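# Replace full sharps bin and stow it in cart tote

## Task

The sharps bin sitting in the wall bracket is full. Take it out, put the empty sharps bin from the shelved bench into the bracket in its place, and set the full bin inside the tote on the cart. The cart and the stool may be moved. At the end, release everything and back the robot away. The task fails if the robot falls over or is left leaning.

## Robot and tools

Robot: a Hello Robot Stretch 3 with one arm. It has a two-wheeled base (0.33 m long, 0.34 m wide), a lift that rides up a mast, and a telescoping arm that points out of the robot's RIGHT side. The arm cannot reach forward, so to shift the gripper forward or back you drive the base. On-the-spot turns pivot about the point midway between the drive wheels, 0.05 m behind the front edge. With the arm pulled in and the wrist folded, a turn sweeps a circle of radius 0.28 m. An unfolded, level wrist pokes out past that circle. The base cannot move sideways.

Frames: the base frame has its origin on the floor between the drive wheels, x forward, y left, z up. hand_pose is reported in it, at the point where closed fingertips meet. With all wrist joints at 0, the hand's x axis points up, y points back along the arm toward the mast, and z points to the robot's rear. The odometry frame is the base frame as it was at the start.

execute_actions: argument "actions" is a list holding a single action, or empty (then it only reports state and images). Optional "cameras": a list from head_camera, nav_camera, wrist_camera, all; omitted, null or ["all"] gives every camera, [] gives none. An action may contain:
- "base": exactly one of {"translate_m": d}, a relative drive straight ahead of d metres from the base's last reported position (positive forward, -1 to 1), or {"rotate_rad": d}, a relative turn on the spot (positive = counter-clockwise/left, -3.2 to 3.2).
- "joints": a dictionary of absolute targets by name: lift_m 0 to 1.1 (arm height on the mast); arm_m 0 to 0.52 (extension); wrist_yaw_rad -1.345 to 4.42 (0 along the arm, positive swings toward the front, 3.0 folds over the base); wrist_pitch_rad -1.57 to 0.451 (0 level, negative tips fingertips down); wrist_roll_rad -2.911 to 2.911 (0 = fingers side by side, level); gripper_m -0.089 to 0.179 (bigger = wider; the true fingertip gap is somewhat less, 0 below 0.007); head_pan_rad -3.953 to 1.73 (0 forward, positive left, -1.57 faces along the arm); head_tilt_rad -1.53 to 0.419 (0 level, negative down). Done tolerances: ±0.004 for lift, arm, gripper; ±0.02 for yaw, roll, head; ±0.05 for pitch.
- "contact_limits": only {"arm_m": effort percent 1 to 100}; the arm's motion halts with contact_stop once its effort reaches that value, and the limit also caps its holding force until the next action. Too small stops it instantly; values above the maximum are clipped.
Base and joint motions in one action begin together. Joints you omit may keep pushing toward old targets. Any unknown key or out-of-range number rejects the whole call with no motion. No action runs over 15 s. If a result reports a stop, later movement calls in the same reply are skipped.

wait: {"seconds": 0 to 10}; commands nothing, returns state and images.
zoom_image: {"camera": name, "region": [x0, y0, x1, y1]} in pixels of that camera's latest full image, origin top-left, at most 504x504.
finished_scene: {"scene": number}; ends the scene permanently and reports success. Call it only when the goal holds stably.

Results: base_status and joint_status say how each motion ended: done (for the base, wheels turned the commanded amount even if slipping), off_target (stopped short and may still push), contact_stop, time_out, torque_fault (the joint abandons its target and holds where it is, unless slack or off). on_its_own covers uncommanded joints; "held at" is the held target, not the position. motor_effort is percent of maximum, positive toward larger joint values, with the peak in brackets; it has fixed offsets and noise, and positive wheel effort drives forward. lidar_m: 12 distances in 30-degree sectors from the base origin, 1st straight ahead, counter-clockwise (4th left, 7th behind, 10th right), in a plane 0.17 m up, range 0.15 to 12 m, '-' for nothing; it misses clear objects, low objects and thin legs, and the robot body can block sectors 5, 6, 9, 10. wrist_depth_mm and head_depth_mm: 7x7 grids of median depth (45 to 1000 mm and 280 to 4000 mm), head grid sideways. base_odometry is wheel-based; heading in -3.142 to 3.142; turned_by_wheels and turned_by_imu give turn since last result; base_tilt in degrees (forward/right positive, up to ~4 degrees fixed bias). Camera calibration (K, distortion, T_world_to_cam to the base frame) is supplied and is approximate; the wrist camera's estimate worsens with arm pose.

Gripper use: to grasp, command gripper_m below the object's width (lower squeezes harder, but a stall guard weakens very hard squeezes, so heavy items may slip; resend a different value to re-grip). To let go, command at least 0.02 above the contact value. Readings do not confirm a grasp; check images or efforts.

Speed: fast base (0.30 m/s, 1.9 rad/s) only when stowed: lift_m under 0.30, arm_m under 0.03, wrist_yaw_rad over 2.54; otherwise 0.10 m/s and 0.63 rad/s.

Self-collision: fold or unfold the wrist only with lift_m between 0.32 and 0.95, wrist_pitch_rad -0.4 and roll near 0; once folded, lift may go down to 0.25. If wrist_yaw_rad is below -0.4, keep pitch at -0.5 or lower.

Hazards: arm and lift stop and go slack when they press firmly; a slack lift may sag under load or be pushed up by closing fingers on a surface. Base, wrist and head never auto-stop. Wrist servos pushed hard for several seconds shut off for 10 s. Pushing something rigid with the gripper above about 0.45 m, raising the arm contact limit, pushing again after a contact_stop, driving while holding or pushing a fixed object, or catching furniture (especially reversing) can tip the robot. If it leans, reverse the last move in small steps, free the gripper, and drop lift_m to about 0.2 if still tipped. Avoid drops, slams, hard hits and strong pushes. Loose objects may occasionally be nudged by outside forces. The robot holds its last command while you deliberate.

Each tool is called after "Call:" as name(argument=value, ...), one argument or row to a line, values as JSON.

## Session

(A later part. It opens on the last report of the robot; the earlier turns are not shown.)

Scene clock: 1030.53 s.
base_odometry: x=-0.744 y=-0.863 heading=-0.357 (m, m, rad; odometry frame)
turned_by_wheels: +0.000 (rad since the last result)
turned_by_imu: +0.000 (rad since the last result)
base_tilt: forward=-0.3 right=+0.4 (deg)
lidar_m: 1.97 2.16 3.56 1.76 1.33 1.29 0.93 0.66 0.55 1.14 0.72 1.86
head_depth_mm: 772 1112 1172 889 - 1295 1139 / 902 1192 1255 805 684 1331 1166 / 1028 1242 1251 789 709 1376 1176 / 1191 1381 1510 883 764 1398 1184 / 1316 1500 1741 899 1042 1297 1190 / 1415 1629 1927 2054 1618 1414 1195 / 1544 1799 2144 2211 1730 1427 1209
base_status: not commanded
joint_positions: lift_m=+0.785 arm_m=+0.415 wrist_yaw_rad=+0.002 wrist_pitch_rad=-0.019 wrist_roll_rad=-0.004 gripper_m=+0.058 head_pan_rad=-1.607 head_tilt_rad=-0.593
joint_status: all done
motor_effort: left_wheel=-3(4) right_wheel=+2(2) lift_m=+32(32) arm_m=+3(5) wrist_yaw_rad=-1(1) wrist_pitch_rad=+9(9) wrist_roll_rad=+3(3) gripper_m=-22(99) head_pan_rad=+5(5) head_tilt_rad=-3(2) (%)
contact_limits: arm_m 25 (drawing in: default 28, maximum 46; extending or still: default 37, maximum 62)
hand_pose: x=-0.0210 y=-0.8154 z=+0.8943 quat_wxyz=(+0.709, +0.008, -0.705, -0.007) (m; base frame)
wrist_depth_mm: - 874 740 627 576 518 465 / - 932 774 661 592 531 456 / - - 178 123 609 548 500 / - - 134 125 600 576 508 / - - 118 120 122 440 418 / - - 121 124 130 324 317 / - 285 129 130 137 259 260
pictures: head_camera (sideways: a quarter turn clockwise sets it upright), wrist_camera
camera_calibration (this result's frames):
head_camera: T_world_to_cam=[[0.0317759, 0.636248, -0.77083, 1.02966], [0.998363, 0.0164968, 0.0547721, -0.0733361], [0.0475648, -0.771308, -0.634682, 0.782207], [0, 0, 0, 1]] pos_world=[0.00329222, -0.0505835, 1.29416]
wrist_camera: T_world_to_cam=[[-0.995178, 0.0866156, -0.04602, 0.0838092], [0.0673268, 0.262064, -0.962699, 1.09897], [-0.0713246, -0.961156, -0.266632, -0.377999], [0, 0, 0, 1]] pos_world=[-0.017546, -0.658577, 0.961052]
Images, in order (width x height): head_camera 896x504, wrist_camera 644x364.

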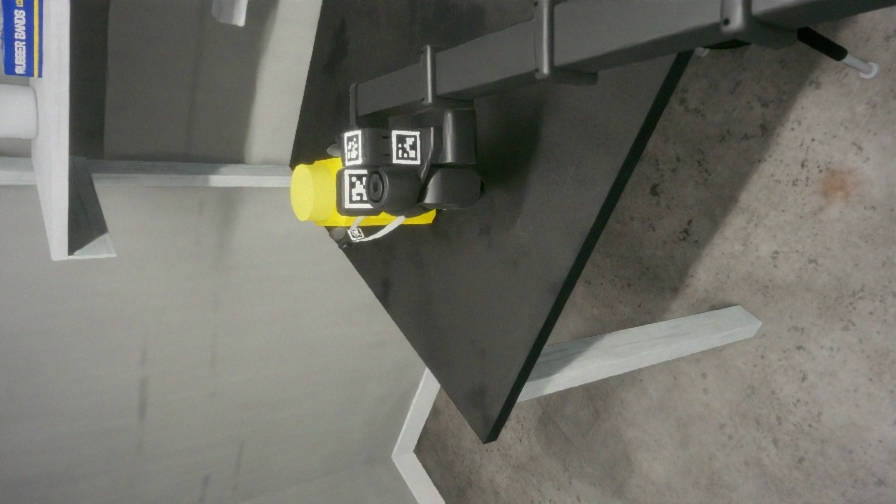

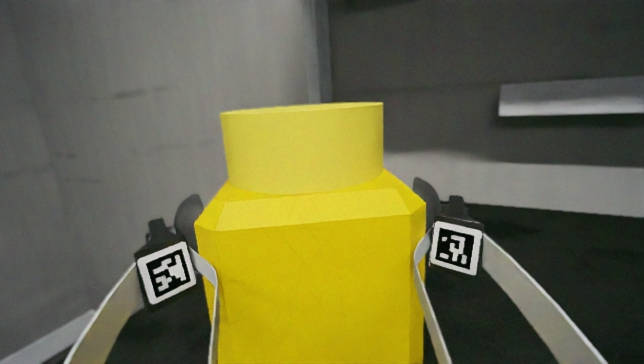

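Call:
execute_actions(
  actions=[
    {"joints": {"lift_m": 0.825}},
  ],
  cameras=["wrist_camera"],
)

Call:
execute_actions(
  actions=[
    {"joints": {"arm_m": 0.0}},
  ],
  cameras=["wrist_camera", "nav_camera"],
)

Scene clock: 1137.20 s.
base_odometry: x=-0.744 y=-0.863 heading=-0.357 (m, m, rad; odometry frame)
turned_by_wheels: +0.000 (rad since the last result)
turned_by_imu: +0.000 (rad since the last result)
base_tilt: forward=-0.3 right=+0.4 (deg)
lidar_m: 1.97 2.16 3.54 1.77 1.33 1.29 0.93 0.66 0.55 1.14 0.71 1.85
head_depth_mm: 768 1114 1170 908 - 1268 1137 / 902 1189 1268 805 682 1328 1170 / 1026 1240 804 817 709 1380 1175 / 1183 1374 1485 886 763 1394 1183 / 1316 1496 1737 898 1035 1299 1191 / 1415 1639 1918 2050 1617 1418 1190 / 1543 1802 2132 2233 1737 1428 1208
base_status: not commanded
joint_positions: lift_m=+0.825 arm_m=+0.415 wrist_yaw_rad=+0.002 wrist_pitch_rad=-0.031 wrist_roll_rad=-0.004 gripper_m=+0.061 head_pan_rad=-1.607 head_tilt_rad=-0.593
joint_status: all done
motor_effort: left_wheel=-3(3) right_wheel=+2(2) lift_m=+33(34) arm_m=+3(2) wrist_yaw_rad=-1(0) wrist_pitch_rad=+14(15) wrist_roll_rad=+3(3) gripper_m=-21(20) head_pan_rad=+4(5) head_tilt_rad=-3(2) (%)
hand_pose: x=-0.0210 y=-0.8151 z=+0.9314 quat_wxyz=(+0.709, +0.012, -0.705, -0.011) (m; base frame)
wrist_depth_mm: - 879 746 636 581 507 469 / - 922 797 648 596 520 484 / - - 783 124 604 549 441 / - - 136 125 612 561 518 / - - 119 119 122 512 505 / - - 122 124 129 379 372 / - 350 129 130 135 304 305
pictures: wrist_camera
camera_calibration (this result's frames):
wrist_camera: T_world_to_cam=[[-0.995179, 0.0871297, -0.0450249, 0.0849773], [0.0673117, 0.272898, -0.959685, 1.1406], [-0.0713298, -0.958089, -0.277447, -0.35521], [0, 0, 0, 1]] pos_world=[-0.0175455, -0.658996, 0.999895]
Images, in order (width x height): wrist_camera 644x364.

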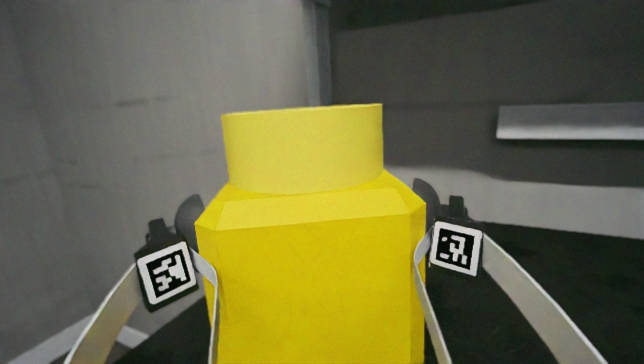

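Scene clock: 1141.43 s.
base_odometry: x=-0.744 y=-0.863 heading=-0.357 (m, m, rad; odometry frame)
turned_by_wheels: +0.000 (rad since the last result)
turned_by_imu: +0.000 (rad since the last result)
base_tilt: forward=-0.3 right=+0.4 (deg)
lidar_m: 1.97 2.16 3.56 1.76 1.32 1.29 0.93 0.66 0.55 1.14 0.71 1.86
head_depth_mm: 770 1112 1175 857 676 605 - / 901 1191 1189 869 625 1306 - / 1029 1241 1207 877 457 - - / 1188 1380 1517 886 755 1377 1184 / 1312 1492 1726 900 1032 1302 1189 / 1421 1635 1926 2058 1610 1414 1199 / 1548 1796 2133 2226 1744 1426 1209
base_status: not commanded
joint_positions: lift_m=+0.825 arm_m=+0.000 wrist_yaw_rad=+0.002 wrist_pitch_rad=-0.032 wrist_roll_rad=-0.004 gripper_m=+0.061 head_pan_rad=-1.607 head_tilt_rad=-0.593
joint_status: all done
motor_effort: left_wheel=-3(3) right_wheel=+2(2) lift_m=+33(33) arm_m=-4(4) wrist_yaw_rad=-1(1) wrist_pitch_rad=+15(15) wrist_roll_rad=+3(3) gripper_m=-21(20) head_pan_rad=+4(5) head_tilt_rad=-3(3) (%)
hand_pose: x=-0.0210 y=-0.4006 z=+0.9311 quat_wxyz=(+0.709, +0.012, -0.705, -0.011) (m; base frame)
wrist_depth_mm: - - - 935 885 793 720 / - - - - 923 815 724 / - - - 124 920 824 755 / - - 135 125 819 771 728 / - - 119 120 122 515 503 / - 442 122 124 129 383 378 / - 469 128 129 135 310 308
pictures: nav_camera (sideways: a quarter turn counterclockwise sets it upright), wrist_camera
camera_calibration (this result's frames):
nav_camera: T_world_to_cam=[[0.0406913, -0.592079, 0.804852, -1.01013], [-0.996345, 0.0365028, 0.0772256, -0.0449501], [-0.0751031, -0.805053, -0.58843, 0.719019], [0, 0, 0, 1]] pos_world=[0.0503183, -0.0175884, 1.23957]
wrist_camera: T_world_to_cam=[[-0.995178, 0.0871832, -0.044944, 0.0487927], [0.0673138, 0.273772, -0.959436, 1.02738], [-0.0713423, -0.957835, -0.278321, 0.0427875], [0, 0, 0, 1]] pos_world=[-0.0175467, -0.244538, 0.999804]
Images, in order (width x height): nav_camera 672x504, wrist_camera 644x364.

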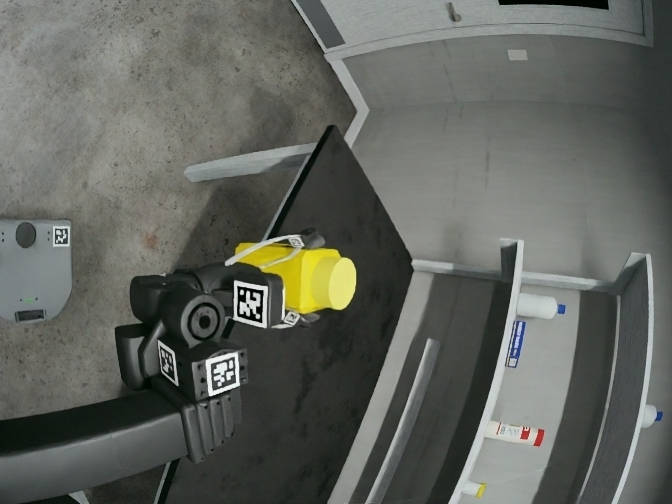

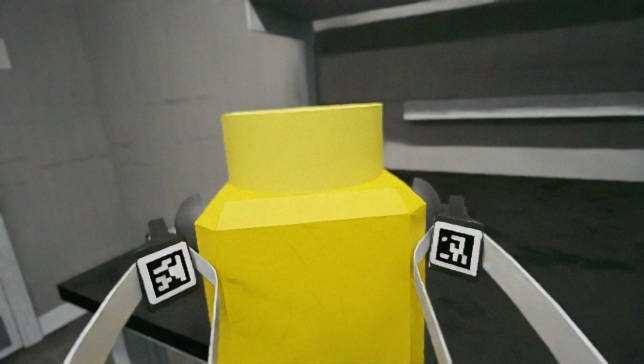

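Call:
execute_actions(
  actions=[
    {"base": {"rotate_rad": 0.985}, "joints": {"lift_m": 1.03, "head_pan_rad": 0.0, "head_tilt_rad": -0.4, "wrist_pitch_rad": 0.0}},
  ],
  cameras=["head_camera", "nav_camera"],
)

Scene clock: 1156.27 s.
base_odometry: x=-0.745 y=-0.863 heading=+0.628 (m, m, rad; odometry frame)
turned_by_wheels: +0.985 (rad since the last result)
turned_by_imu: +0.979 (rad since the last result)
base_tilt: forward=-0.3 right=+0.3 (deg)
lidar_m: 3.54 1.87 1.35 1.29 1.75 0.67 0.55 1.12 0.72 1.86 1.94 2.16
head_depth_mm: 2961 3186 3543 2870 2017 1571 1291 / 2962 3244 3540 2847 2039 1573 1290 / 3020 3244 3594 2894 2054 1594 1294 / 3002 3311 3627 2937 2075 1599 1305 / 3037 3257 3598 2974 2097 1610 1303 / 3044 3323 3647 3012 2098 1623 1316 / 3053 3338 3670 3047 2121 1629 1324
base_status: done
joint_positions: lift_m=+1.030 arm_m=+0.000 wrist_yaw_rad=+0.002 wrist_pitch_rad=-0.032 wrist_roll_rad=-0.004 gripper_m=+0.061 head_pan_rad=-0.007 head_tilt_rad=-0.409
joint_status: all done
motor_effort: left_wheel=-4(10) right_wheel=+2(4) lift_m=+33(33) arm_m=-4(4) wrist_yaw_rad=-1(1) wrist_pitch_rad=+15(13) wrist_roll_rad=+3(3) gripper_m=-20(20) head_pan_rad=+5(49) head_tilt_rad=+4(19) (%)
hand_pose: x=-0.0210 y=-0.4006 z=+1.1360 quat_wxyz=(+0.709, +0.012, -0.705, -0.011) (m; base frame)
wrist_depth_mm: - - - - - - - / - - - - - - - / - - - 123 - - - / - - 135 126 - - - / - - 118 120 123 - - / - - 122 124 129 - - / - - 129 130 135 - -
pictures: head_camera (sideways: a quarter turn clockwise sets it upright), nav_camera (sideways: a quarter turn counterclockwise sets it upright)
camera_calibration (this result's frames):
head_camera: T_world_to_cam=[[-0.484998, 0.0121716, -0.874431, 1.16788], [-0.0546797, 0.997525, 0.0442127, -0.0531773], [0.872804, 0.0692566, -0.483132, 0.580005], [0, 0, 0, 1]] pos_world=[0.0572809, -0.00133853, 1.3038]
nav_camera: T_world_to_cam=[[0.433285, 0.058947, 0.899327, -1.13573], [-0.0217485, -0.996884, 0.0758196, -0.0490831], [0.900994, -0.0524105, -0.430653, 0.50778], [0, 0, 0, 1]] pos_world=[0.0335195, 0.0446306, 1.24379]
Images, in order (width x height): head_camera 896x504, nav_camera 672x504.

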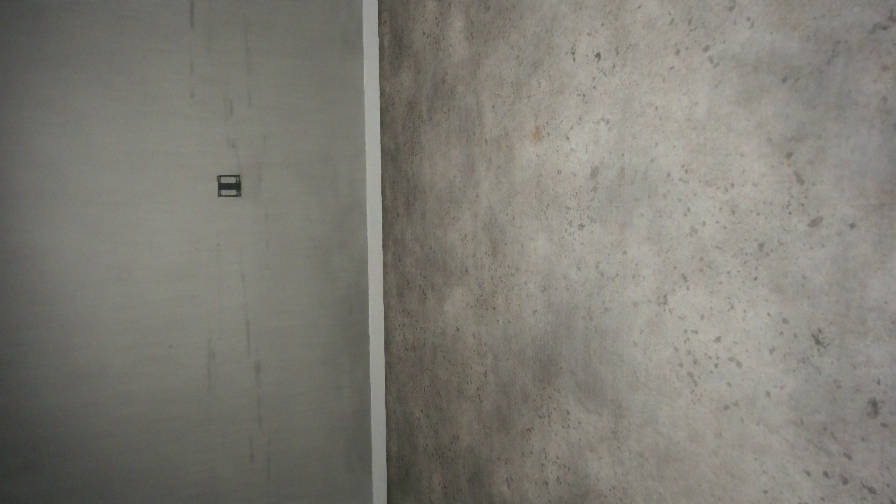

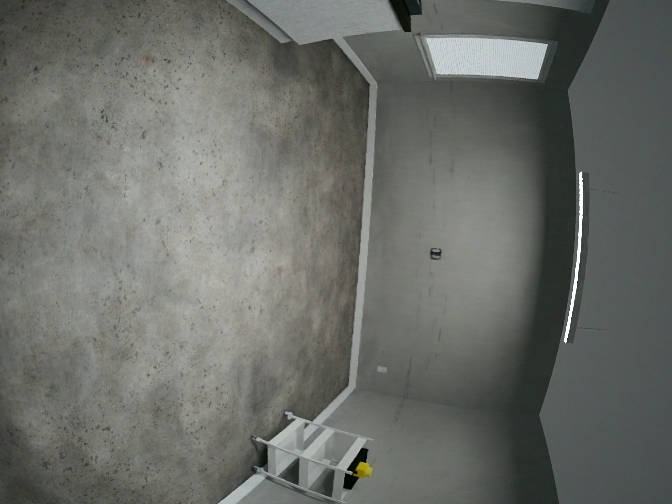

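Call:
execute_actions(
  actions=[
    {"base": {"rotate_rad": -0.035}, "joints": {"head_tilt_rad": -0.25}},
  ],
  cameras=[],
)

Call:
execute_actions(
  actions=[
    {"base": {"translate_m": 1.0}},
  ],
  cameras=["head_camera"],
)

Call:
execute_actions(
  actions=[
    {"base": {"translate_m": 1.0}},
  ],
  cameras=["head_camera", "nav_camera"],
)

Scene clock: 1185.60 s.
base_odometry: x=-0.745 y=-0.863 heading=+0.593 (m, m, rad; odometry frame)
turned_by_wheels: -0.035 (rad since the last result)
turned_by_imu: -0.034 (rad since the last result)
base_tilt: forward=-0.3 right=+0.4 (deg)
lidar_m: 3.55 1.93 1.36 1.29 1.82 0.66 0.55 1.11 0.72 1.86 1.93 2.16
head_depth_mm: 3097 3290 3464 3590 2546 1838 1444 / 3031 3255 3438 3643 2580 1852 1442 / 3077 3292 3494 3629 2597 1858 1449 / 3099 3289 3458 3691 2600 1868 1457 / 3089 3256 3494 3673 2630 1870 1468 / 3120 3275 3510 3747 2626 1884 1470 / 3128 3281 3557 3699 2680 1905 1476
base_status: done
joint_positions: lift_m=+1.030 arm_m=+0.000 wrist_yaw_rad=+0.002 wrist_pitch_rad=-0.032 wrist_roll_rad=-0.004 gripper_m=+0.061 head_pan_rad=-0.007 head_tilt_rad=-0.261
joint_status: all done
motor_effort: left_wheel=+1(3) right_wheel=-1(1) lift_m=+33(33) arm_m=-4(4) wrist_yaw_rad=-1(1) wrist_pitch_rad=+15(15) wrist_roll_rad=+3(3) gripper_m=-21(21) head_pan_rad=+5(5) head_tilt_rad=+5(18) (%)
hand_pose: x=-0.0211 y=-0.4006 z=+1.1360 quat_wxyz=(+0.709, +0.012, -0.705, -0.011) (m; base frame)
wrist_depth_mm: - - - - - - - / - - - - - - - / - - - 123 - - - / - - 135 126 - - - / - - 118 120 122 - - / - - 122 125 129 - - / - - 128 129 135 - -
pictures: none
No camera images: the call's "cameras" was empty. Leave "cameras" out to get every camera's image.

Scene clock: 1196.53 s.
base_odometry: x=+0.085 y=-0.304 heading=+0.593 (m, m, rad; odometry frame)
turned_by_wheels: +0.000 (rad since the last result)
turned_by_imu: -0.002 (rad since the last result)
base_tilt: forward=-0.3 right=+0.4 (deg)
lidar_m: 2.56 2.61 1.43 1.35 1.38 1.68 1.56 1.53 1.93 1.83 1.52 2.45
head_depth_mm: 2184 2300 2485 2610 2543 1843 1438 / 2196 2332 2456 2626 2573 1845 1448 / 2186 2334 2480 2635 2591 1862 1456 / 2214 2347 2503 2654 2616 1869 1455 / 2217 2335 2504 2673 2596 1875 1472 / 2229 2359 2519 2653 2649 1888 1477 / 2223 2341 2517 2699 2655 1894 1481
base_status: done
joint_positions: lift_m=+1.030 arm_m=+0.000 wrist_yaw_rad=+0.002 wrist_pitch_rad=-0.032 wrist_roll_rad=-0.004 gripper_m=+0.061 head_pan_rad=-0.007 head_tilt_rad=-0.261
joint_status: not commanded
motor_effort: left_wheel=+1(7) right_wheel=-1(2) lift_m=+33(33) arm_m=-4(4) wrist_yaw_rad=-1(0) wrist_pitch_rad=+15(15) wrist_roll_rad=+3(3) gripper_m=-21(20) head_pan_rad=+5(5) head_tilt_rad=+5(4) (%)
hand_pose: x=-0.0211 y=-0.4006 z=+1.1360 quat_wxyz=(+0.709, +0.012, -0.705, -0.011) (m; base frame)
wrist_depth_mm: - - - - - - - / - - - - - - - / - - - 123 - - - / - - 135 126 - - - / - - 118 119 122 - - / - - 122 124 129 - - / - - 129 129 135 - -
pictures: head_camera (sideways: a quarter turn clockwise sets it upright)
camera_calibration (this result's frames):
head_camera: T_world_to_cam=[[-0.350641, 0.0111873, -0.936443, 1.24797], [-0.0606182, 0.997561, 0.0346152, -0.0406538], [0.934546, 0.068903, -0.349107, 0.405224], [0, 0, 0, 1]] pos_world=[0.0564241, -0.00132792, 1.31153]
Images, in order (width x height): head_camera 896x504.

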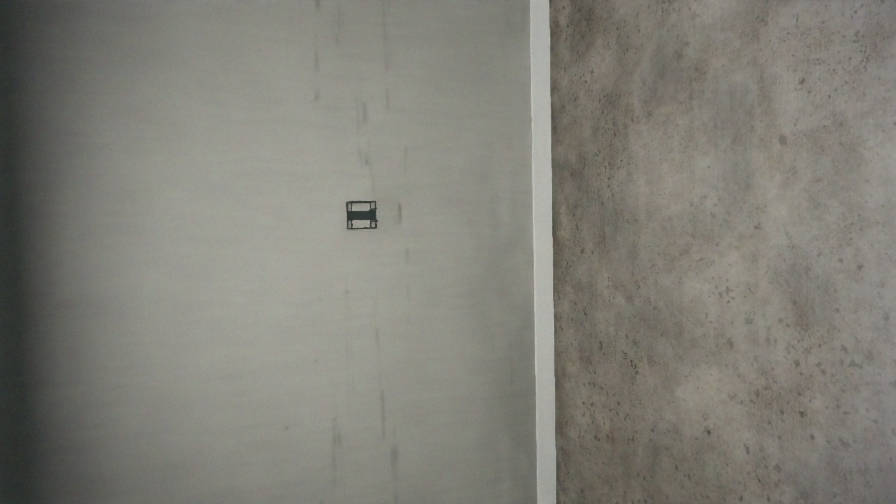

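Scene clock: 1207.50 s.
base_odometry: x=+0.914 y=+0.255 heading=+0.593 (m, m, rad; odometry frame)
turned_by_wheels: +0.000 (rad since the last result)
turned_by_imu: -0.002 (rad since the last result)
base_tilt: forward=-0.2 right=+0.3 (deg)
lidar_m: 1.55 1.59 2.09 1.66 1.45 1.89 2.48 2.65 1.87 1.36 1.81 1.64
head_depth_mm: 1305 1385 1476 1576 1692 1782 1439 / 1312 1389 1479 1576 1690 1781 1448 / 1314 1396 1483 1580 1707 1809 1454 / 1318 1395 1489 1585 1709 1798 1459 / 1320 1406 1493 1597 1708 1810 1460 / 1321 1412 1496 1599 1712 1816 1466 / 1329 1408 1506 1601 1718 1832 1479
base_status: done
joint_positions: lift_m=+1.030 arm_m=+0.000 wrist_yaw_rad=+0.002 wrist_pitch_rad=-0.032 wrist_roll_rad=-0.004 gripper_m=+0.061 head_pan_rad=-0.007 head_tilt_rad=-0.261
joint_status: not commanded
motor_effort: left_wheel=+1(7) right_wheel=-1(2) lift_m=+33(33) arm_m=-4(4) wrist_yaw_rad=-1(1) wrist_pitch_rad=+15(15) wrist_roll_rad=+3(3) gripper_m=-20(20) head_pan_rad=+4(4) head_tilt_rad=+5(5) (%)
hand_pose: x=-0.0211 y=-0.4006 z=+1.1360 quat_wxyz=(+0.709, +0.012, -0.705, -0.011) (m; base frame)
wrist_depth_mm: - - - - - - - / - - - - - - - / - - - 123 - - - / - - 135 125 - - - / - - 118 120 123 - - / - - 122 125 129 - - / - - 128 130 136 - -
pictures: head_camera (sideways: a quarter turn clockwise sets it upright), nav_camera (sideways: a quarter turn counterclockwise sets it upright)
camera_calibration (this result's frames):
head_camera: T_world_to_cam=[[-0.350605, 0.0111869, -0.936457, 1.24799], [-0.0606199, 0.997561, 0.0346126, -0.0406504], [0.934559, 0.0689033, -0.349072, 0.405178], [0, 0, 0, 1]] pos_world=[0.0564237, -0.00132789, 1.31153]
nav_camera: T_world_to_cam=[[0.295783, 0.0599488, 0.953372, -1.20543], [-0.0326896, -0.996809, 0.072822, -0.0451281], [0.954696, -0.0527049, -0.29288, 0.328156], [0, 0, 0, 1]] pos_world=[0.0417809, 0.0445752, 1.24862]
Images, in order (width x height): head_camera 896x504, nav_camera 672x504.

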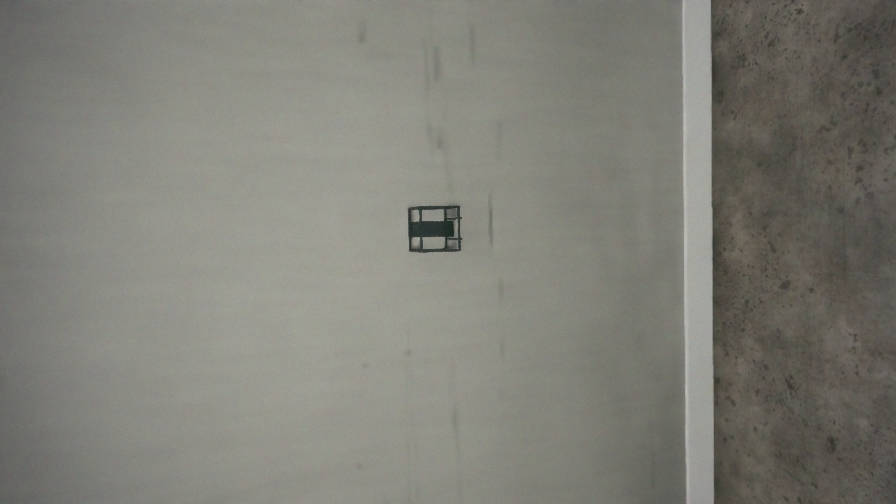

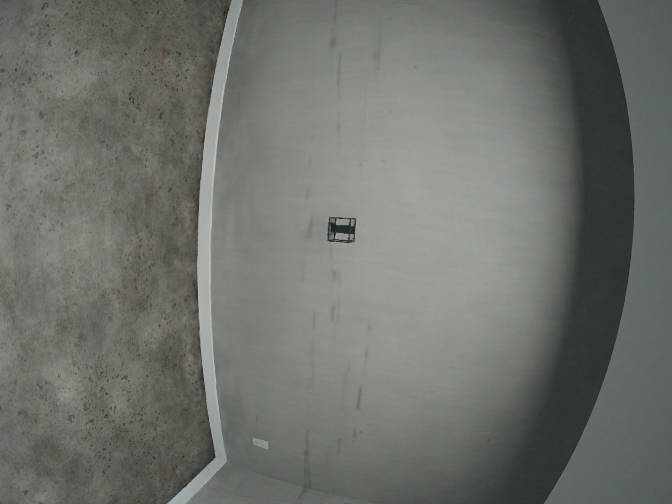

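Call:
execute_actions(
  actions=[
    {"base": {"translate_m": 0.755}},
  ],
  cameras=[],
)

Call:
execute_actions(
  actions=[
    {"base": {"rotate_rad": 1.6}, "joints": {"head_pan_rad": -1.6, "head_tilt_rad": -0.5}},
  ],
  cameras=["head_camera", "wrist_camera", "nav_camera"],
)

Scene clock: 1242.17 s.
base_odometry: x=+1.540 y=+0.677 heading=+0.593 (m, m, rad; odometry frame)
turned_by_wheels: +0.000 (rad since the last result)
turned_by_imu: -0.001 (rad since the last result)
base_tilt: forward=-0.3 right=+0.3 (deg)
lidar_m: 0.80 0.82 1.07 2.05 1.82 1.95 3.22 2.62 1.50 1.72 1.21 0.85
head_depth_mm: 650 689 734 783 840 906 983 / 653 690 735 785 842 907 987 / 654 693 737 789 846 908 988 / 657 696 738 789 839 917 991 / 657 699 742 792 846 921 1002 / 659 701 745 794 855 921 997 / 661 701 744 796 856 924 1006
base_status: done
joint_positions: lift_m=+1.030 arm_m=+0.000 wrist_yaw_rad=+0.002 wrist_pitch_rad=-0.032 wrist_roll_rad=-0.004 gripper_m=+0.061 head_pan_rad=-0.007 head_tilt_rad=-0.261
joint_status: not commanded
motor_effort: left_wheel=+2(8) right_wheel=-1(2) lift_m=+33(33) arm_m=-3(4) wrist_yaw_rad=-1(1) wrist_pitch_rad=+15(15) wrist_roll_rad=+3(3) gripper_m=-20(21) head_pan_rad=+5(5) head_tilt_rad=+5(5) (%)
hand_pose: x=-0.0211 y=-0.4006 z=+1.1360 quat_wxyz=(+0.709, +0.012, -0.705, -0.011) (m; base frame)
wrist_depth_mm: - - - - - - - / - - - - - - - / - - - 124 - - - / - - 135 125 - - - / - - 118 120 122 - - / - - 122 124 129 - - / - - 128 130 135 - -
pictures: none
No camera images: the call's "cameras" was empty. Leave "cameras" out to get every camera's image.

Scene clock: 1245.70 s.
base_odometry: x=+1.540 y=+0.677 heading=+2.193 (m, m, rad; odometry frame)
turned_by_wheels: +1.600 (rad since the last result)
turned_by_imu: +1.590 (rad since the last result)
base_tilt: forward=-0.3 right=+0.4 (deg)
lidar_m: 2.05 1.82 2.01 3.22 2.52 1.49 1.73 1.17 0.84 0.80 0.83 1.11
head_depth_mm: 635 700 764 - - - - / 636 701 347 - - - - / 638 702 350 - - 1213 1211 / 639 705 771 852 1015 1193 1237 / 642 707 791 893 1020 1203 1249 / 645 711 792 897 1028 1209 1257 / 647 715 793 898 1030 1215 1262
base_status: done
joint_positions: lift_m=+1.030 arm_m=+0.000 wrist_yaw_rad=+0.002 wrist_pitch_rad=-0.032 wrist_roll_rad=-0.004 gripper_m=+0.061 head_pan_rad=-1.593 head_tilt_rad=-0.494
joint_status: all done
motor_effort: left_wheel=-4(9) right_wheel=+2(6) lift_m=+33(33) arm_m=-4(4) wrist_yaw_rad=-1(1) wrist_pitch_rad=+15(15) wrist_roll_rad=+3(3) gripper_m=-21(20) head_pan_rad=-4(48) head_tilt_rad=-2(18) (%)
hand_pose: x=-0.0211 y=-0.4006 z=+1.1360 quat_wxyz=(+0.709, +0.012, -0.705, -0.011) (m; base frame)
wrist_depth_mm: 470 479 500 505 522 546 564 / 481 499 513 528 551 566 594 / 496 516 513 124 565 599 620 / 523 547 135 125 585 622 653 / 536 561 118 120 122 647 664 / 560 585 122 124 129 686 709 / 584 619 128 129 135 696 749
pictures: head_camera (sideways: a quarter turn clockwise sets it upright), nav_camera (sideways: a quarter turn counterclockwise sets it upright), wrist_camera
camera_calibration (this result's frames):
head_camera: T_world_to_cam=[[0.0211199, 0.557498, -0.82991, 1.10674], [0.998149, 0.035598, 0.0493145, -0.0662364], [0.0570358, -0.829415, -0.555714, 0.679418], [0, 0, 0, 1]] pos_world=[0.00398835, -0.0511269, 1.29932]
nav_camera: T_world_to_cam=[[0.0507211, -0.509178, 0.859166, -1.08101], [-0.996586, 0.0303067, 0.0767948, -0.0443976], [-0.0651406, -0.860128, -0.505902, 0.611587], [0, 0, 0, 1]] pos_world=[0.0504231, -0.0230375, 1.24158]
wrist_camera: T_world_to_cam=[[-0.995171, 0.0872849, -0.0448952, 0.0579638], [0.0673374, 0.274338, -0.959273, 1.22395], [-0.0714136, -0.957664, -0.278891, 0.100528], [0, 0, 0, 1]] pos_world=[-0.0175544, -0.244562, 1.20474]
Images, in order (width x height): head_camera 896x504, nav_camera 672x504, wrist_camera 644x364.

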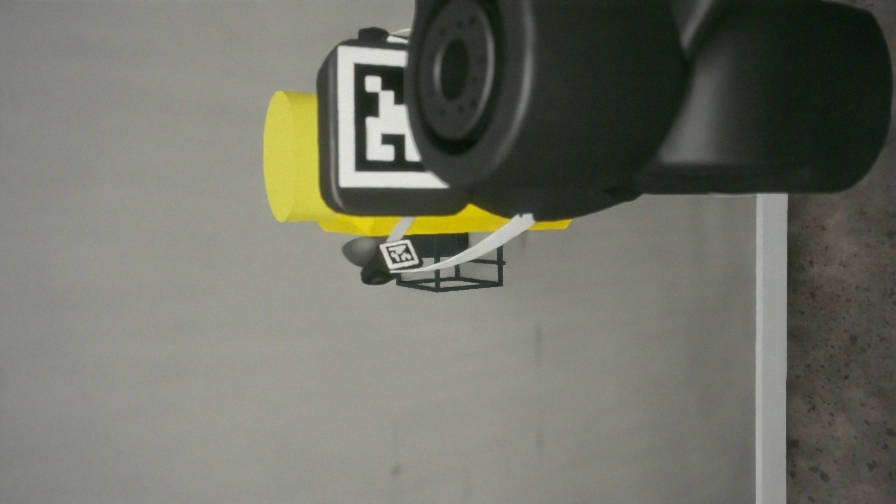

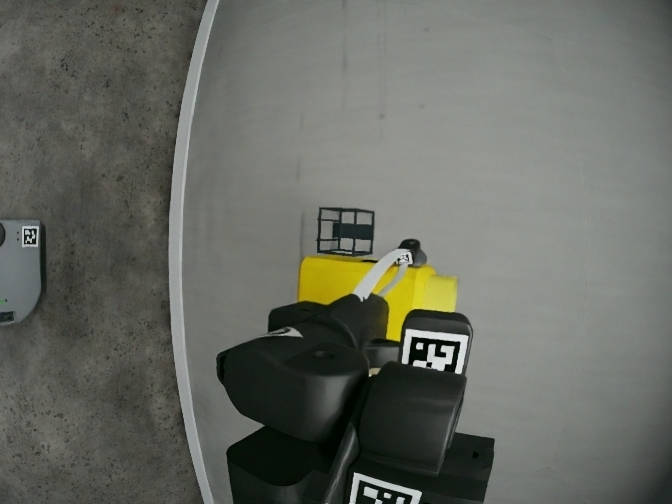

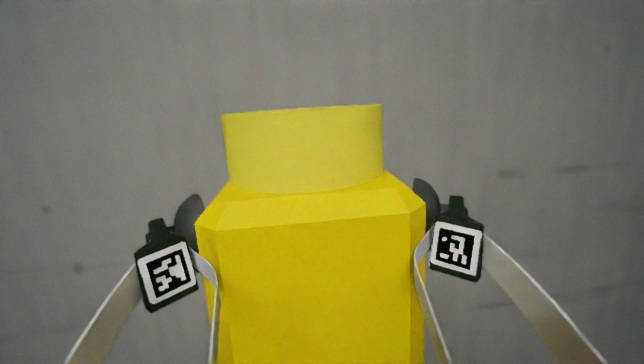

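Call:
execute_actions(
  actions=[
    {"base": {"rotate_rad": 0.035}},
  ],
  cameras=[],
)

Call:
execute_actions(
  actions=[
    {"base": {"translate_m": 0.04}, "joints": {"arm_m": 0.2}, "contact_limits": {"arm_m": 25}},
  ],
  cameras=["head_camera", "wrist_camera", "nav_camera"],
)

Scene clock: 1318.97 s.
base_odometry: x=+1.540 y=+0.677 heading=+2.228 (m, m, rad; odometry frame)
turned_by_wheels: +0.035 (rad since the last result)
turned_by_imu: +0.035 (rad since the last result)
base_tilt: forward=-0.3 right=+0.3 (deg)
lidar_m: 2.05 1.82 2.08 3.21 2.43 1.49 1.72 1.13 0.83 0.80 0.83 1.15
head_depth_mm: 630 691 759 - - - - / 632 693 347 - - - - / 637 701 350 - - 1219 1206 / 642 705 773 869 1019 1198 1240 / 645 710 795 892 1034 1211 1249 / 652 719 800 907 1043 1228 1261 / 655 722 809 914 1058 1242 1268
base_status: done
joint_positions: lift_m=+1.030 arm_m=+0.000 wrist_yaw_rad=+0.002 wrist_pitch_rad=-0.032 wrist_roll_rad=-0.004 gripper_m=+0.061 head_pan_rad=-1.593 head_tilt_rad=-0.494
joint_status: not commanded
motor_effort: left_wheel=-4(9) right_wheel=+2(5) lift_m=+33(33) arm_m=-4(5) wrist_yaw_rad=+0(1) wrist_pitch_rad=+15(15) wrist_roll_rad=+3(3) gripper_m=-20(21) head_pan_rad=-4(3) head_tilt_rad=-2(2) (%)
hand_pose: x=-0.0211 y=-0.4006 z=+1.1360 quat_wxyz=(+0.709, +0.012, -0.705, -0.011) (m; base frame)
wrist_depth_mm: 478 484 504 514 521 531 546 / 496 503 522 532 533 548 560 / 517 520 527 124 559 583 595 / 525 542 135 125 568 607 624 / 555 564 118 120 122 620 641 / 579 581 122 125 129 659 690 / 600 615 128 130 135 691 723
pictures: none
No camera images: the call's "cameras" was empty. Leave "cameras" out to get every camera's image.

Scene clock: 1321.67 s.
base_odometry: x=+1.515 y=+0.709 heading=+2.228 (m, m, rad; odometry frame)
turned_by_wheels: +0.000 (rad since the last result)
turned_by_imu: +0.000 (rad since the last result)
base_tilt: forward=-0.3 right=+0.4 (deg)
lidar_m: 2.01 1.79 2.02 3.24 2.48 1.53 1.76 1.13 0.83 0.80 0.83 1.15
head_depth_mm: 628 670 - 887 989 1154 1221 / 633 677 - 896 996 1169 1221 / 637 685 - 906 1013 1179 1226 / 641 706 788 876 1022 1198 1238 / 647 712 795 897 1034 1214 1245 / 649 718 799 907 1041 1233 1254 / 656 724 806 916 1054 1246 1263
base_status: done
joint_positions: lift_m=+1.030 arm_m=+0.200 wrist_yaw_rad=+0.002 wrist_pitch_rad=-0.032 wrist_roll_rad=-0.004 gripper_m=+0.061 head_pan_rad=-1.593 head_tilt_rad=-0.494
joint_status: all done
motor_effort: left_wheel=-4(6) right_wheel=+2(4) lift_m=+33(33) arm_m=+3(2) wrist_yaw_rad=+0(1) wrist_pitch_rad=+15(15) wrist_roll_rad=+3(3) gripper_m=-20(20) head_pan_rad=-4(3) head_tilt_rad=-2(2) (%)
contact_limits: arm_m 25 (drawing in: default 28, maximum 46; extending or still: default 37, maximum 62)
hand_pose: x=-0.0211 y=-0.6000 z=+1.1360 quat_wxyz=(+0.709, +0.012, -0.705, -0.011) (m; base frame)
wrist_depth_mm: 304 311 319 328 335 343 349 / 319 324 332 336 347 352 362 / 333 336 335 123 365 373 378 / 339 348 136 125 371 381 401 / 356 357 118 120 123 409 419 / 373 378 122 125 129 426 439 / 389 401 129 129 135 448 464
pictures: head_camera (sideways: a quarter turn clockwise sets it upright), nav_camera (sideways: a quarter turn counterclockwise sets it upright), wrist_camera
camera_calibration (this result's frames):
head_camera: T_world_to_cam=[[0.0211827, 0.557592, -0.829845, 1.10665], [0.998152, 0.0354837, 0.0493213, -0.0662452], [0.0569471, -0.829356, -0.55581, 0.679544], [0, 0, 0, 1]] pos_world=[0.0039828, -0.0511263, 1.29932]
nav_camera: T_world_to_cam=[[0.0506635, -0.509283, 0.859106, -1.08093], [-0.996583, 0.0304061, 0.0767958, -0.0443989], [-0.0652328, -0.860062, -0.506002, 0.611718], [0, 0, 0, 1]] pos_world=[0.0504208, -0.0230353, 1.24158]
wrist_camera: T_world_to_cam=[[-0.995171, 0.0872931, -0.0448952, 0.0753782], [0.0673397, 0.274337, -0.959273, 1.27867], [-0.0714214, -0.957663, -0.278891, -0.0905063], [0, 0, 0, 1]] pos_world=[-0.0175552, -0.444042, 1.20474]
Images, in order (width x height): head_camera 896x504, nav_camera 672x504, wrist_camera 644x364.

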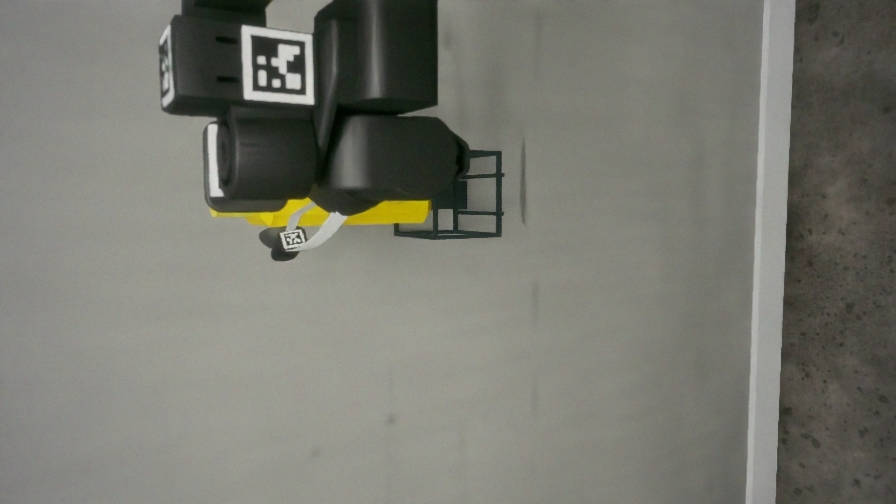

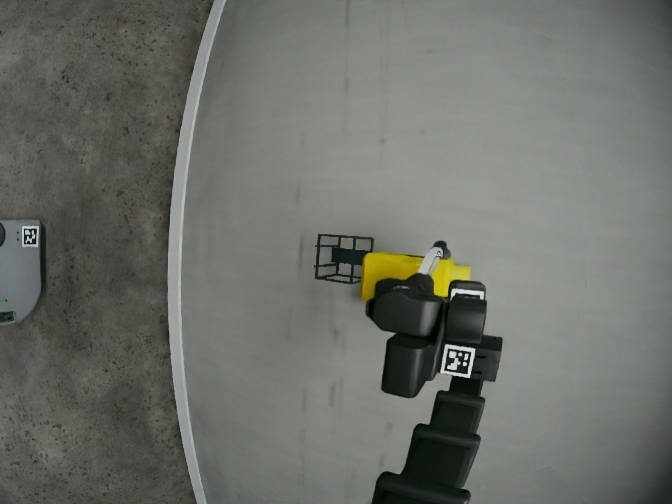

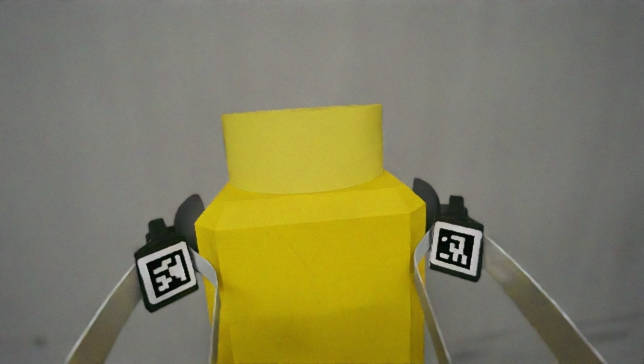

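Call:
zoom_image(
  camera="head_camera",
  region=[200, 100, 560, 300],
)

Region (200, 100, 560, 300) of head_camera's 896x504 image, scaled by 1.400, with more detail than that image has.

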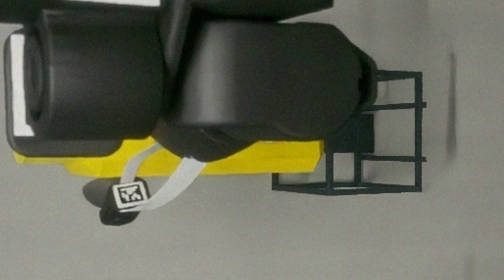

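Call:
execute_actions(
  actions=[
    {"base": {"translate_m": 0.015}, "joints": {"arm_m": 0.335, "head_tilt_rad": -0.42}, "contact_limits": {"arm_m": 25}},
  ],
  cameras=["head_camera", "wrist_camera", "nav_camera"],
)

Scene clock: 1404.00 s.
base_odometry: x=+1.506 y=+0.721 heading=+2.228 (m, m, rad; odometry frame)
turned_by_wheels: +0.000 (rad since the last result)
turned_by_imu: +0.000 (rad since the last result)
base_tilt: forward=-0.3 right=+0.3 (deg)
lidar_m: 1.99 1.77 2.00 3.22 2.50 1.55 1.77 1.13 0.83 0.80 0.84 1.14
head_depth_mm: 630 677 765 832 932 1059 1195 / 634 674 - 841 945 1073 1214 / 637 688 - 857 954 1088 1212 / 644 702 778 844 962 1096 1230 / 649 707 777 864 974 1115 1237 / 653 711 785 873 985 1126 1259 / 658 719 792 882 997 1138 1270
base_status: done
joint_positions: lift_m=+1.030 arm_m=+0.335 wrist_yaw_rad=+0.001 wrist_pitch_rad=-0.032 wrist_roll_rad=-0.004 gripper_m=+0.061 head_pan_rad=-1.593 head_tilt_rad=-0.428
joint_status: all done
motor_effort: left_wheel=-4(6) right_wheel=+2(6) lift_m=+33(33) arm_m=+3(4) wrist_yaw_rad=-1(1) wrist_pitch_rad=+15(15) wrist_roll_rad=+3(3) gripper_m=-20(20) head_pan_rad=-3(3) head_tilt_rad=+4(11) (%)
contact_limits: arm_m 25 (drawing in: default 28, maximum 46; extending or still: default 37, maximum 62)
hand_pose: x=-0.0211 y=-0.7350 z=+1.1360 quat_wxyz=(+0.709, +0.012, -0.705, -0.011) (m; base frame)
wrist_depth_mm: 189 193 198 201 205 210 217 / 198 200 206 210 215 221 225 / 205 210 209 124 224 229 233 / 212 218 135 125 231 238 247 / 221 225 118 119 122 250 260 / 232 233 122 124 129 266 271 / 241 251 128 129 135 277 286
pictures: head_camera (sideways: a quarter turn clockwise sets it upright), nav_camera (sideways: a quarter turn counterclockwise sets it upright), wrist_camera
camera_calibration (this result's frames):
head_camera: T_world_to_cam=[[0.0199461, 0.501966, -0.864657, 1.15206], [0.998222, 0.0385837, 0.0454264, -0.061179], [0.0561642, -0.864026, -0.500304, 0.607331], [0, 0, 0, 1]] pos_world=[0.00398102, -0.0511821, 1.30276]
nav_camera: T_world_to_cam=[[0.0519412, -0.451846, 0.890582, -1.12199], [-0.996471, 0.0354354, 0.0760954, -0.0434943], [-0.0659415, -0.891392, -0.448411, 0.536785], [0, 0, 0, 1]] pos_world=[0.0503333, -0.0269411, 1.24324]
wrist_camera: T_world_to_cam=[[-0.995169, 0.0873054, -0.0448952, 0.0871687], [0.0673431, 0.274337, -0.959273, 1.31571], [-0.0714333, -0.957662, -0.278891, -0.219791], [0, 0, 0, 1]] pos_world=[-0.0175565, -0.579043, 1.20474]
Images, in order (width x height): head_camera 896x504, nav_camera 672x504, wrist_camera 644x364.

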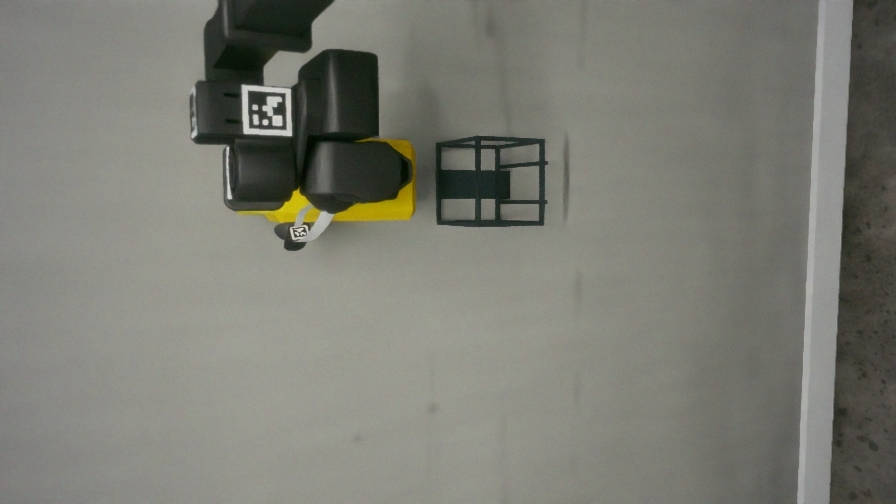

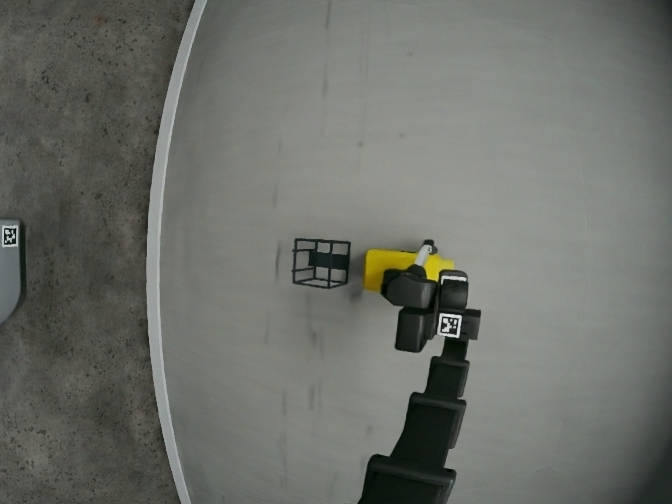

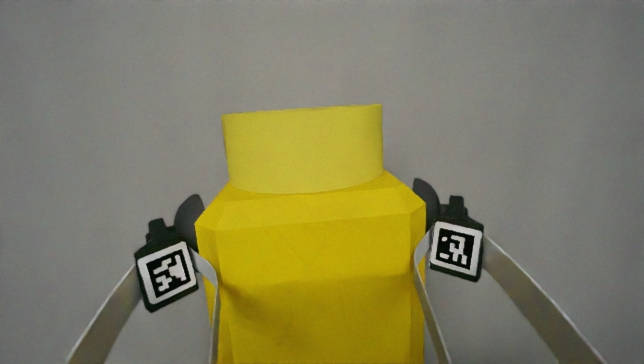

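Call:
zoom_image(
  camera="head_camera",
  region=[340, 110, 580, 250],
)

Region (340, 110, 580, 250) of head_camera's 896x504 image, scaled by 2.100, with more detail than that image has; it fills the top 294 rows of this view, and the rest is white.

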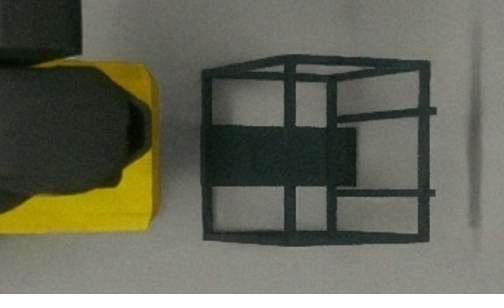

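Call:
execute_actions(
  actions=[
    {"base": {"translate_m": 0.003}, "joints": {"lift_m": 0.975}},
  ],
  cameras=["head_camera"],
)

Call:
zoom_image(
  camera="head_camera",
  region=[340, 110, 580, 250],
)

Scene clock: 1491.27 s.
base_odometry: x=+1.504 y=+0.723 heading=+2.228 (m, m, rad; odometry frame)
turned_by_wheels: +0.000 (rad since the last result)
turned_by_imu: +0.000 (rad since the last result)
base_tilt: forward=-0.3 right=+0.4 (deg)
lidar_m: 1.99 1.77 1.99 3.24 2.51 1.55 1.77 1.13 0.83 0.80 0.83 1.15
head_depth_mm: 629 685 733 845 930 1059 1205 / 634 691 - 863 942 1075 1211 / 639 696 733 876 954 1086 1215 / 645 701 768 845 964 1100 1221 / 647 707 777 862 973 1117 1244 / 653 712 785 870 985 1128 1259 / 658 719 790 881 996 1142 1270
base_status: done
joint_positions: lift_m=+0.975 arm_m=+0.335 wrist_yaw_rad=+0.001 wrist_pitch_rad=-0.032 wrist_roll_rad=-0.004 gripper_m=+0.061 head_pan_rad=-1.593 head_tilt_rad=-0.428
joint_status: all done
motor_effort: left_wheel=-3(5) right_wheel=+2(8) lift_m=+18(31) arm_m=+2(3) wrist_yaw_rad=-1(1) wrist_pitch_rad=+15(15) wrist_roll_rad=+3(3) gripper_m=-20(21) head_pan_rad=-3(3) head_tilt_rad=+4(4) (%)
hand_pose: x=-0.0211 y=-0.7350 z=+1.0817 quat_wxyz=(+0.709, +0.012, -0.705, -0.011) (m; base frame)
wrist_depth_mm: 190 193 199 202 207 212 217 / 198 200 205 211 214 220 225 / 205 209 208 123 224 231 236 / 214 218 135 125 231 242 247 / 222 224 118 120 122 251 257 / 233 235 122 124 130 266 272 / 241 252 128 129 135 280 292
pictures: head_camera (sideways: a quarter turn clockwise sets it upright)
camera_calibration (this result's frames):
head_camera: T_world_to_cam=[[0.0199461, 0.501966, -0.864657, 1.15206], [0.998222, 0.0385837, 0.0454264, -0.061179], [0.0561642, -0.864026, -0.500304, 0.607331], [0, 0, 0, 1]] pos_world=[0.00398102, -0.0511821, 1.30276]
Images, in order (width x height): head_camera 896x504.

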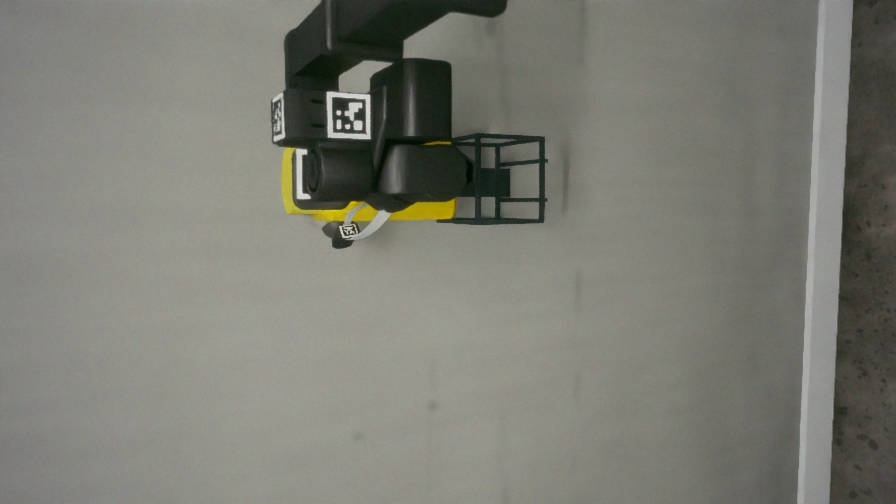

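Region (340, 110, 580, 250) of head_camera's 896x504 image, scaled by 2.100, with more detail than that image has; it fills the top 294 rows of this view, and the rest is white.

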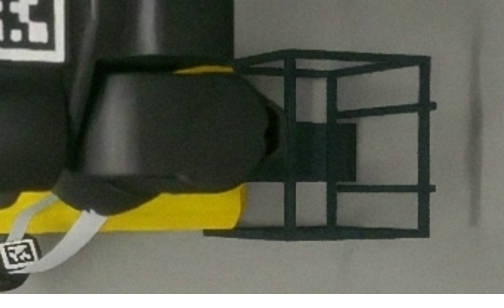

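Call:
execute_actions(
  actions=[
    {"joints": {"lift_m": 0.96}},
  ],
  cameras=["head_camera"],
)

Call:
zoom_image(
  camera="head_camera",
  region=[400, 110, 580, 250],
)

Scene clock: 1510.30 s.
base_odometry: x=+1.504 y=+0.723 heading=+2.228 (m, m, rad; odometry frame)
turned_by_wheels: +0.000 (rad since the last result)
turned_by_imu: +0.000 (rad since the last result)
base_tilt: forward=-0.4 right=+0.4 (deg)
lidar_m: 1.99 1.77 2.00 3.24 2.51 1.55 1.78 1.13 0.83 0.80 0.83 1.15
head_depth_mm: 628 685 733 857 937 1063 1198 / 635 691 737 867 942 1075 1208 / 639 696 731 874 954 1084 1218 / 642 700 769 852 961 1096 1224 / 648 706 777 865 974 1118 1238 / 652 710 783 874 981 1129 1253 / 659 720 792 879 998 1142 1270
base_status: not commanded
joint_positions: lift_m=+0.960 arm_m=+0.335 wrist_yaw_rad=+0.001 wrist_pitch_rad=-0.032 wrist_roll_rad=-0.004 gripper_m=+0.061 head_pan_rad=-1.593 head_tilt_rad=-0.428
joint_status: all done
motor_effort: left_wheel=-3(4) right_wheel=+2(2) lift_m=+18(17) arm_m=+3(3) wrist_yaw_rad=-1(1) wrist_pitch_rad=+15(15) wrist_roll_rad=+3(3) gripper_m=-20(21) head_pan_rad=-3(3) head_tilt_rad=+4(4) (%)
hand_pose: x=-0.0211 y=-0.7350 z=+1.0667 quat_wxyz=(+0.709, +0.012, -0.705, -0.011) (m; base frame)
wrist_depth_mm: 190 193 197 201 208 212 216 / 197 200 204 211 216 221 227 / 205 208 208 123 225 228 235 / 214 218 135 125 231 243 248 / 221 225 118 120 123 252 259 / 231 235 122 124 129 266 274 / 241 249 128 129 136 279 290
pictures: head_camera (sideways: a quarter turn clockwise sets it upright)
camera_calibration (this result's frames):
head_camera: T_world_to_cam=[[0.019946, 0.501966, -0.864657, 1.15206], [0.998222, 0.0385838, 0.0454264, -0.061179], [0.0561643, -0.864026, -0.500304, 0.607331], [0, 0, 0, 1]] pos_world=[0.00398103, -0.0511821, 1.30276]
Images, in order (width x height): head_camera 896x504.

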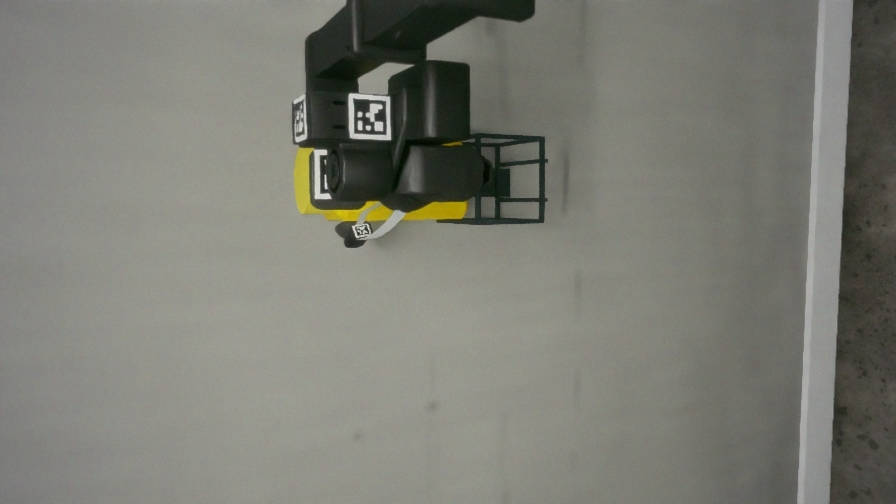

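Region (400, 110, 580, 250) of head_camera's 896x504 image, scaled by 2.800, with more detail than that image has.

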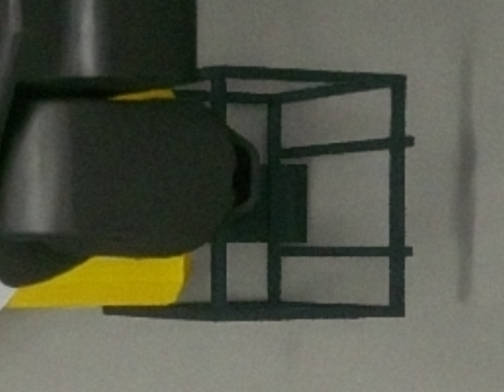

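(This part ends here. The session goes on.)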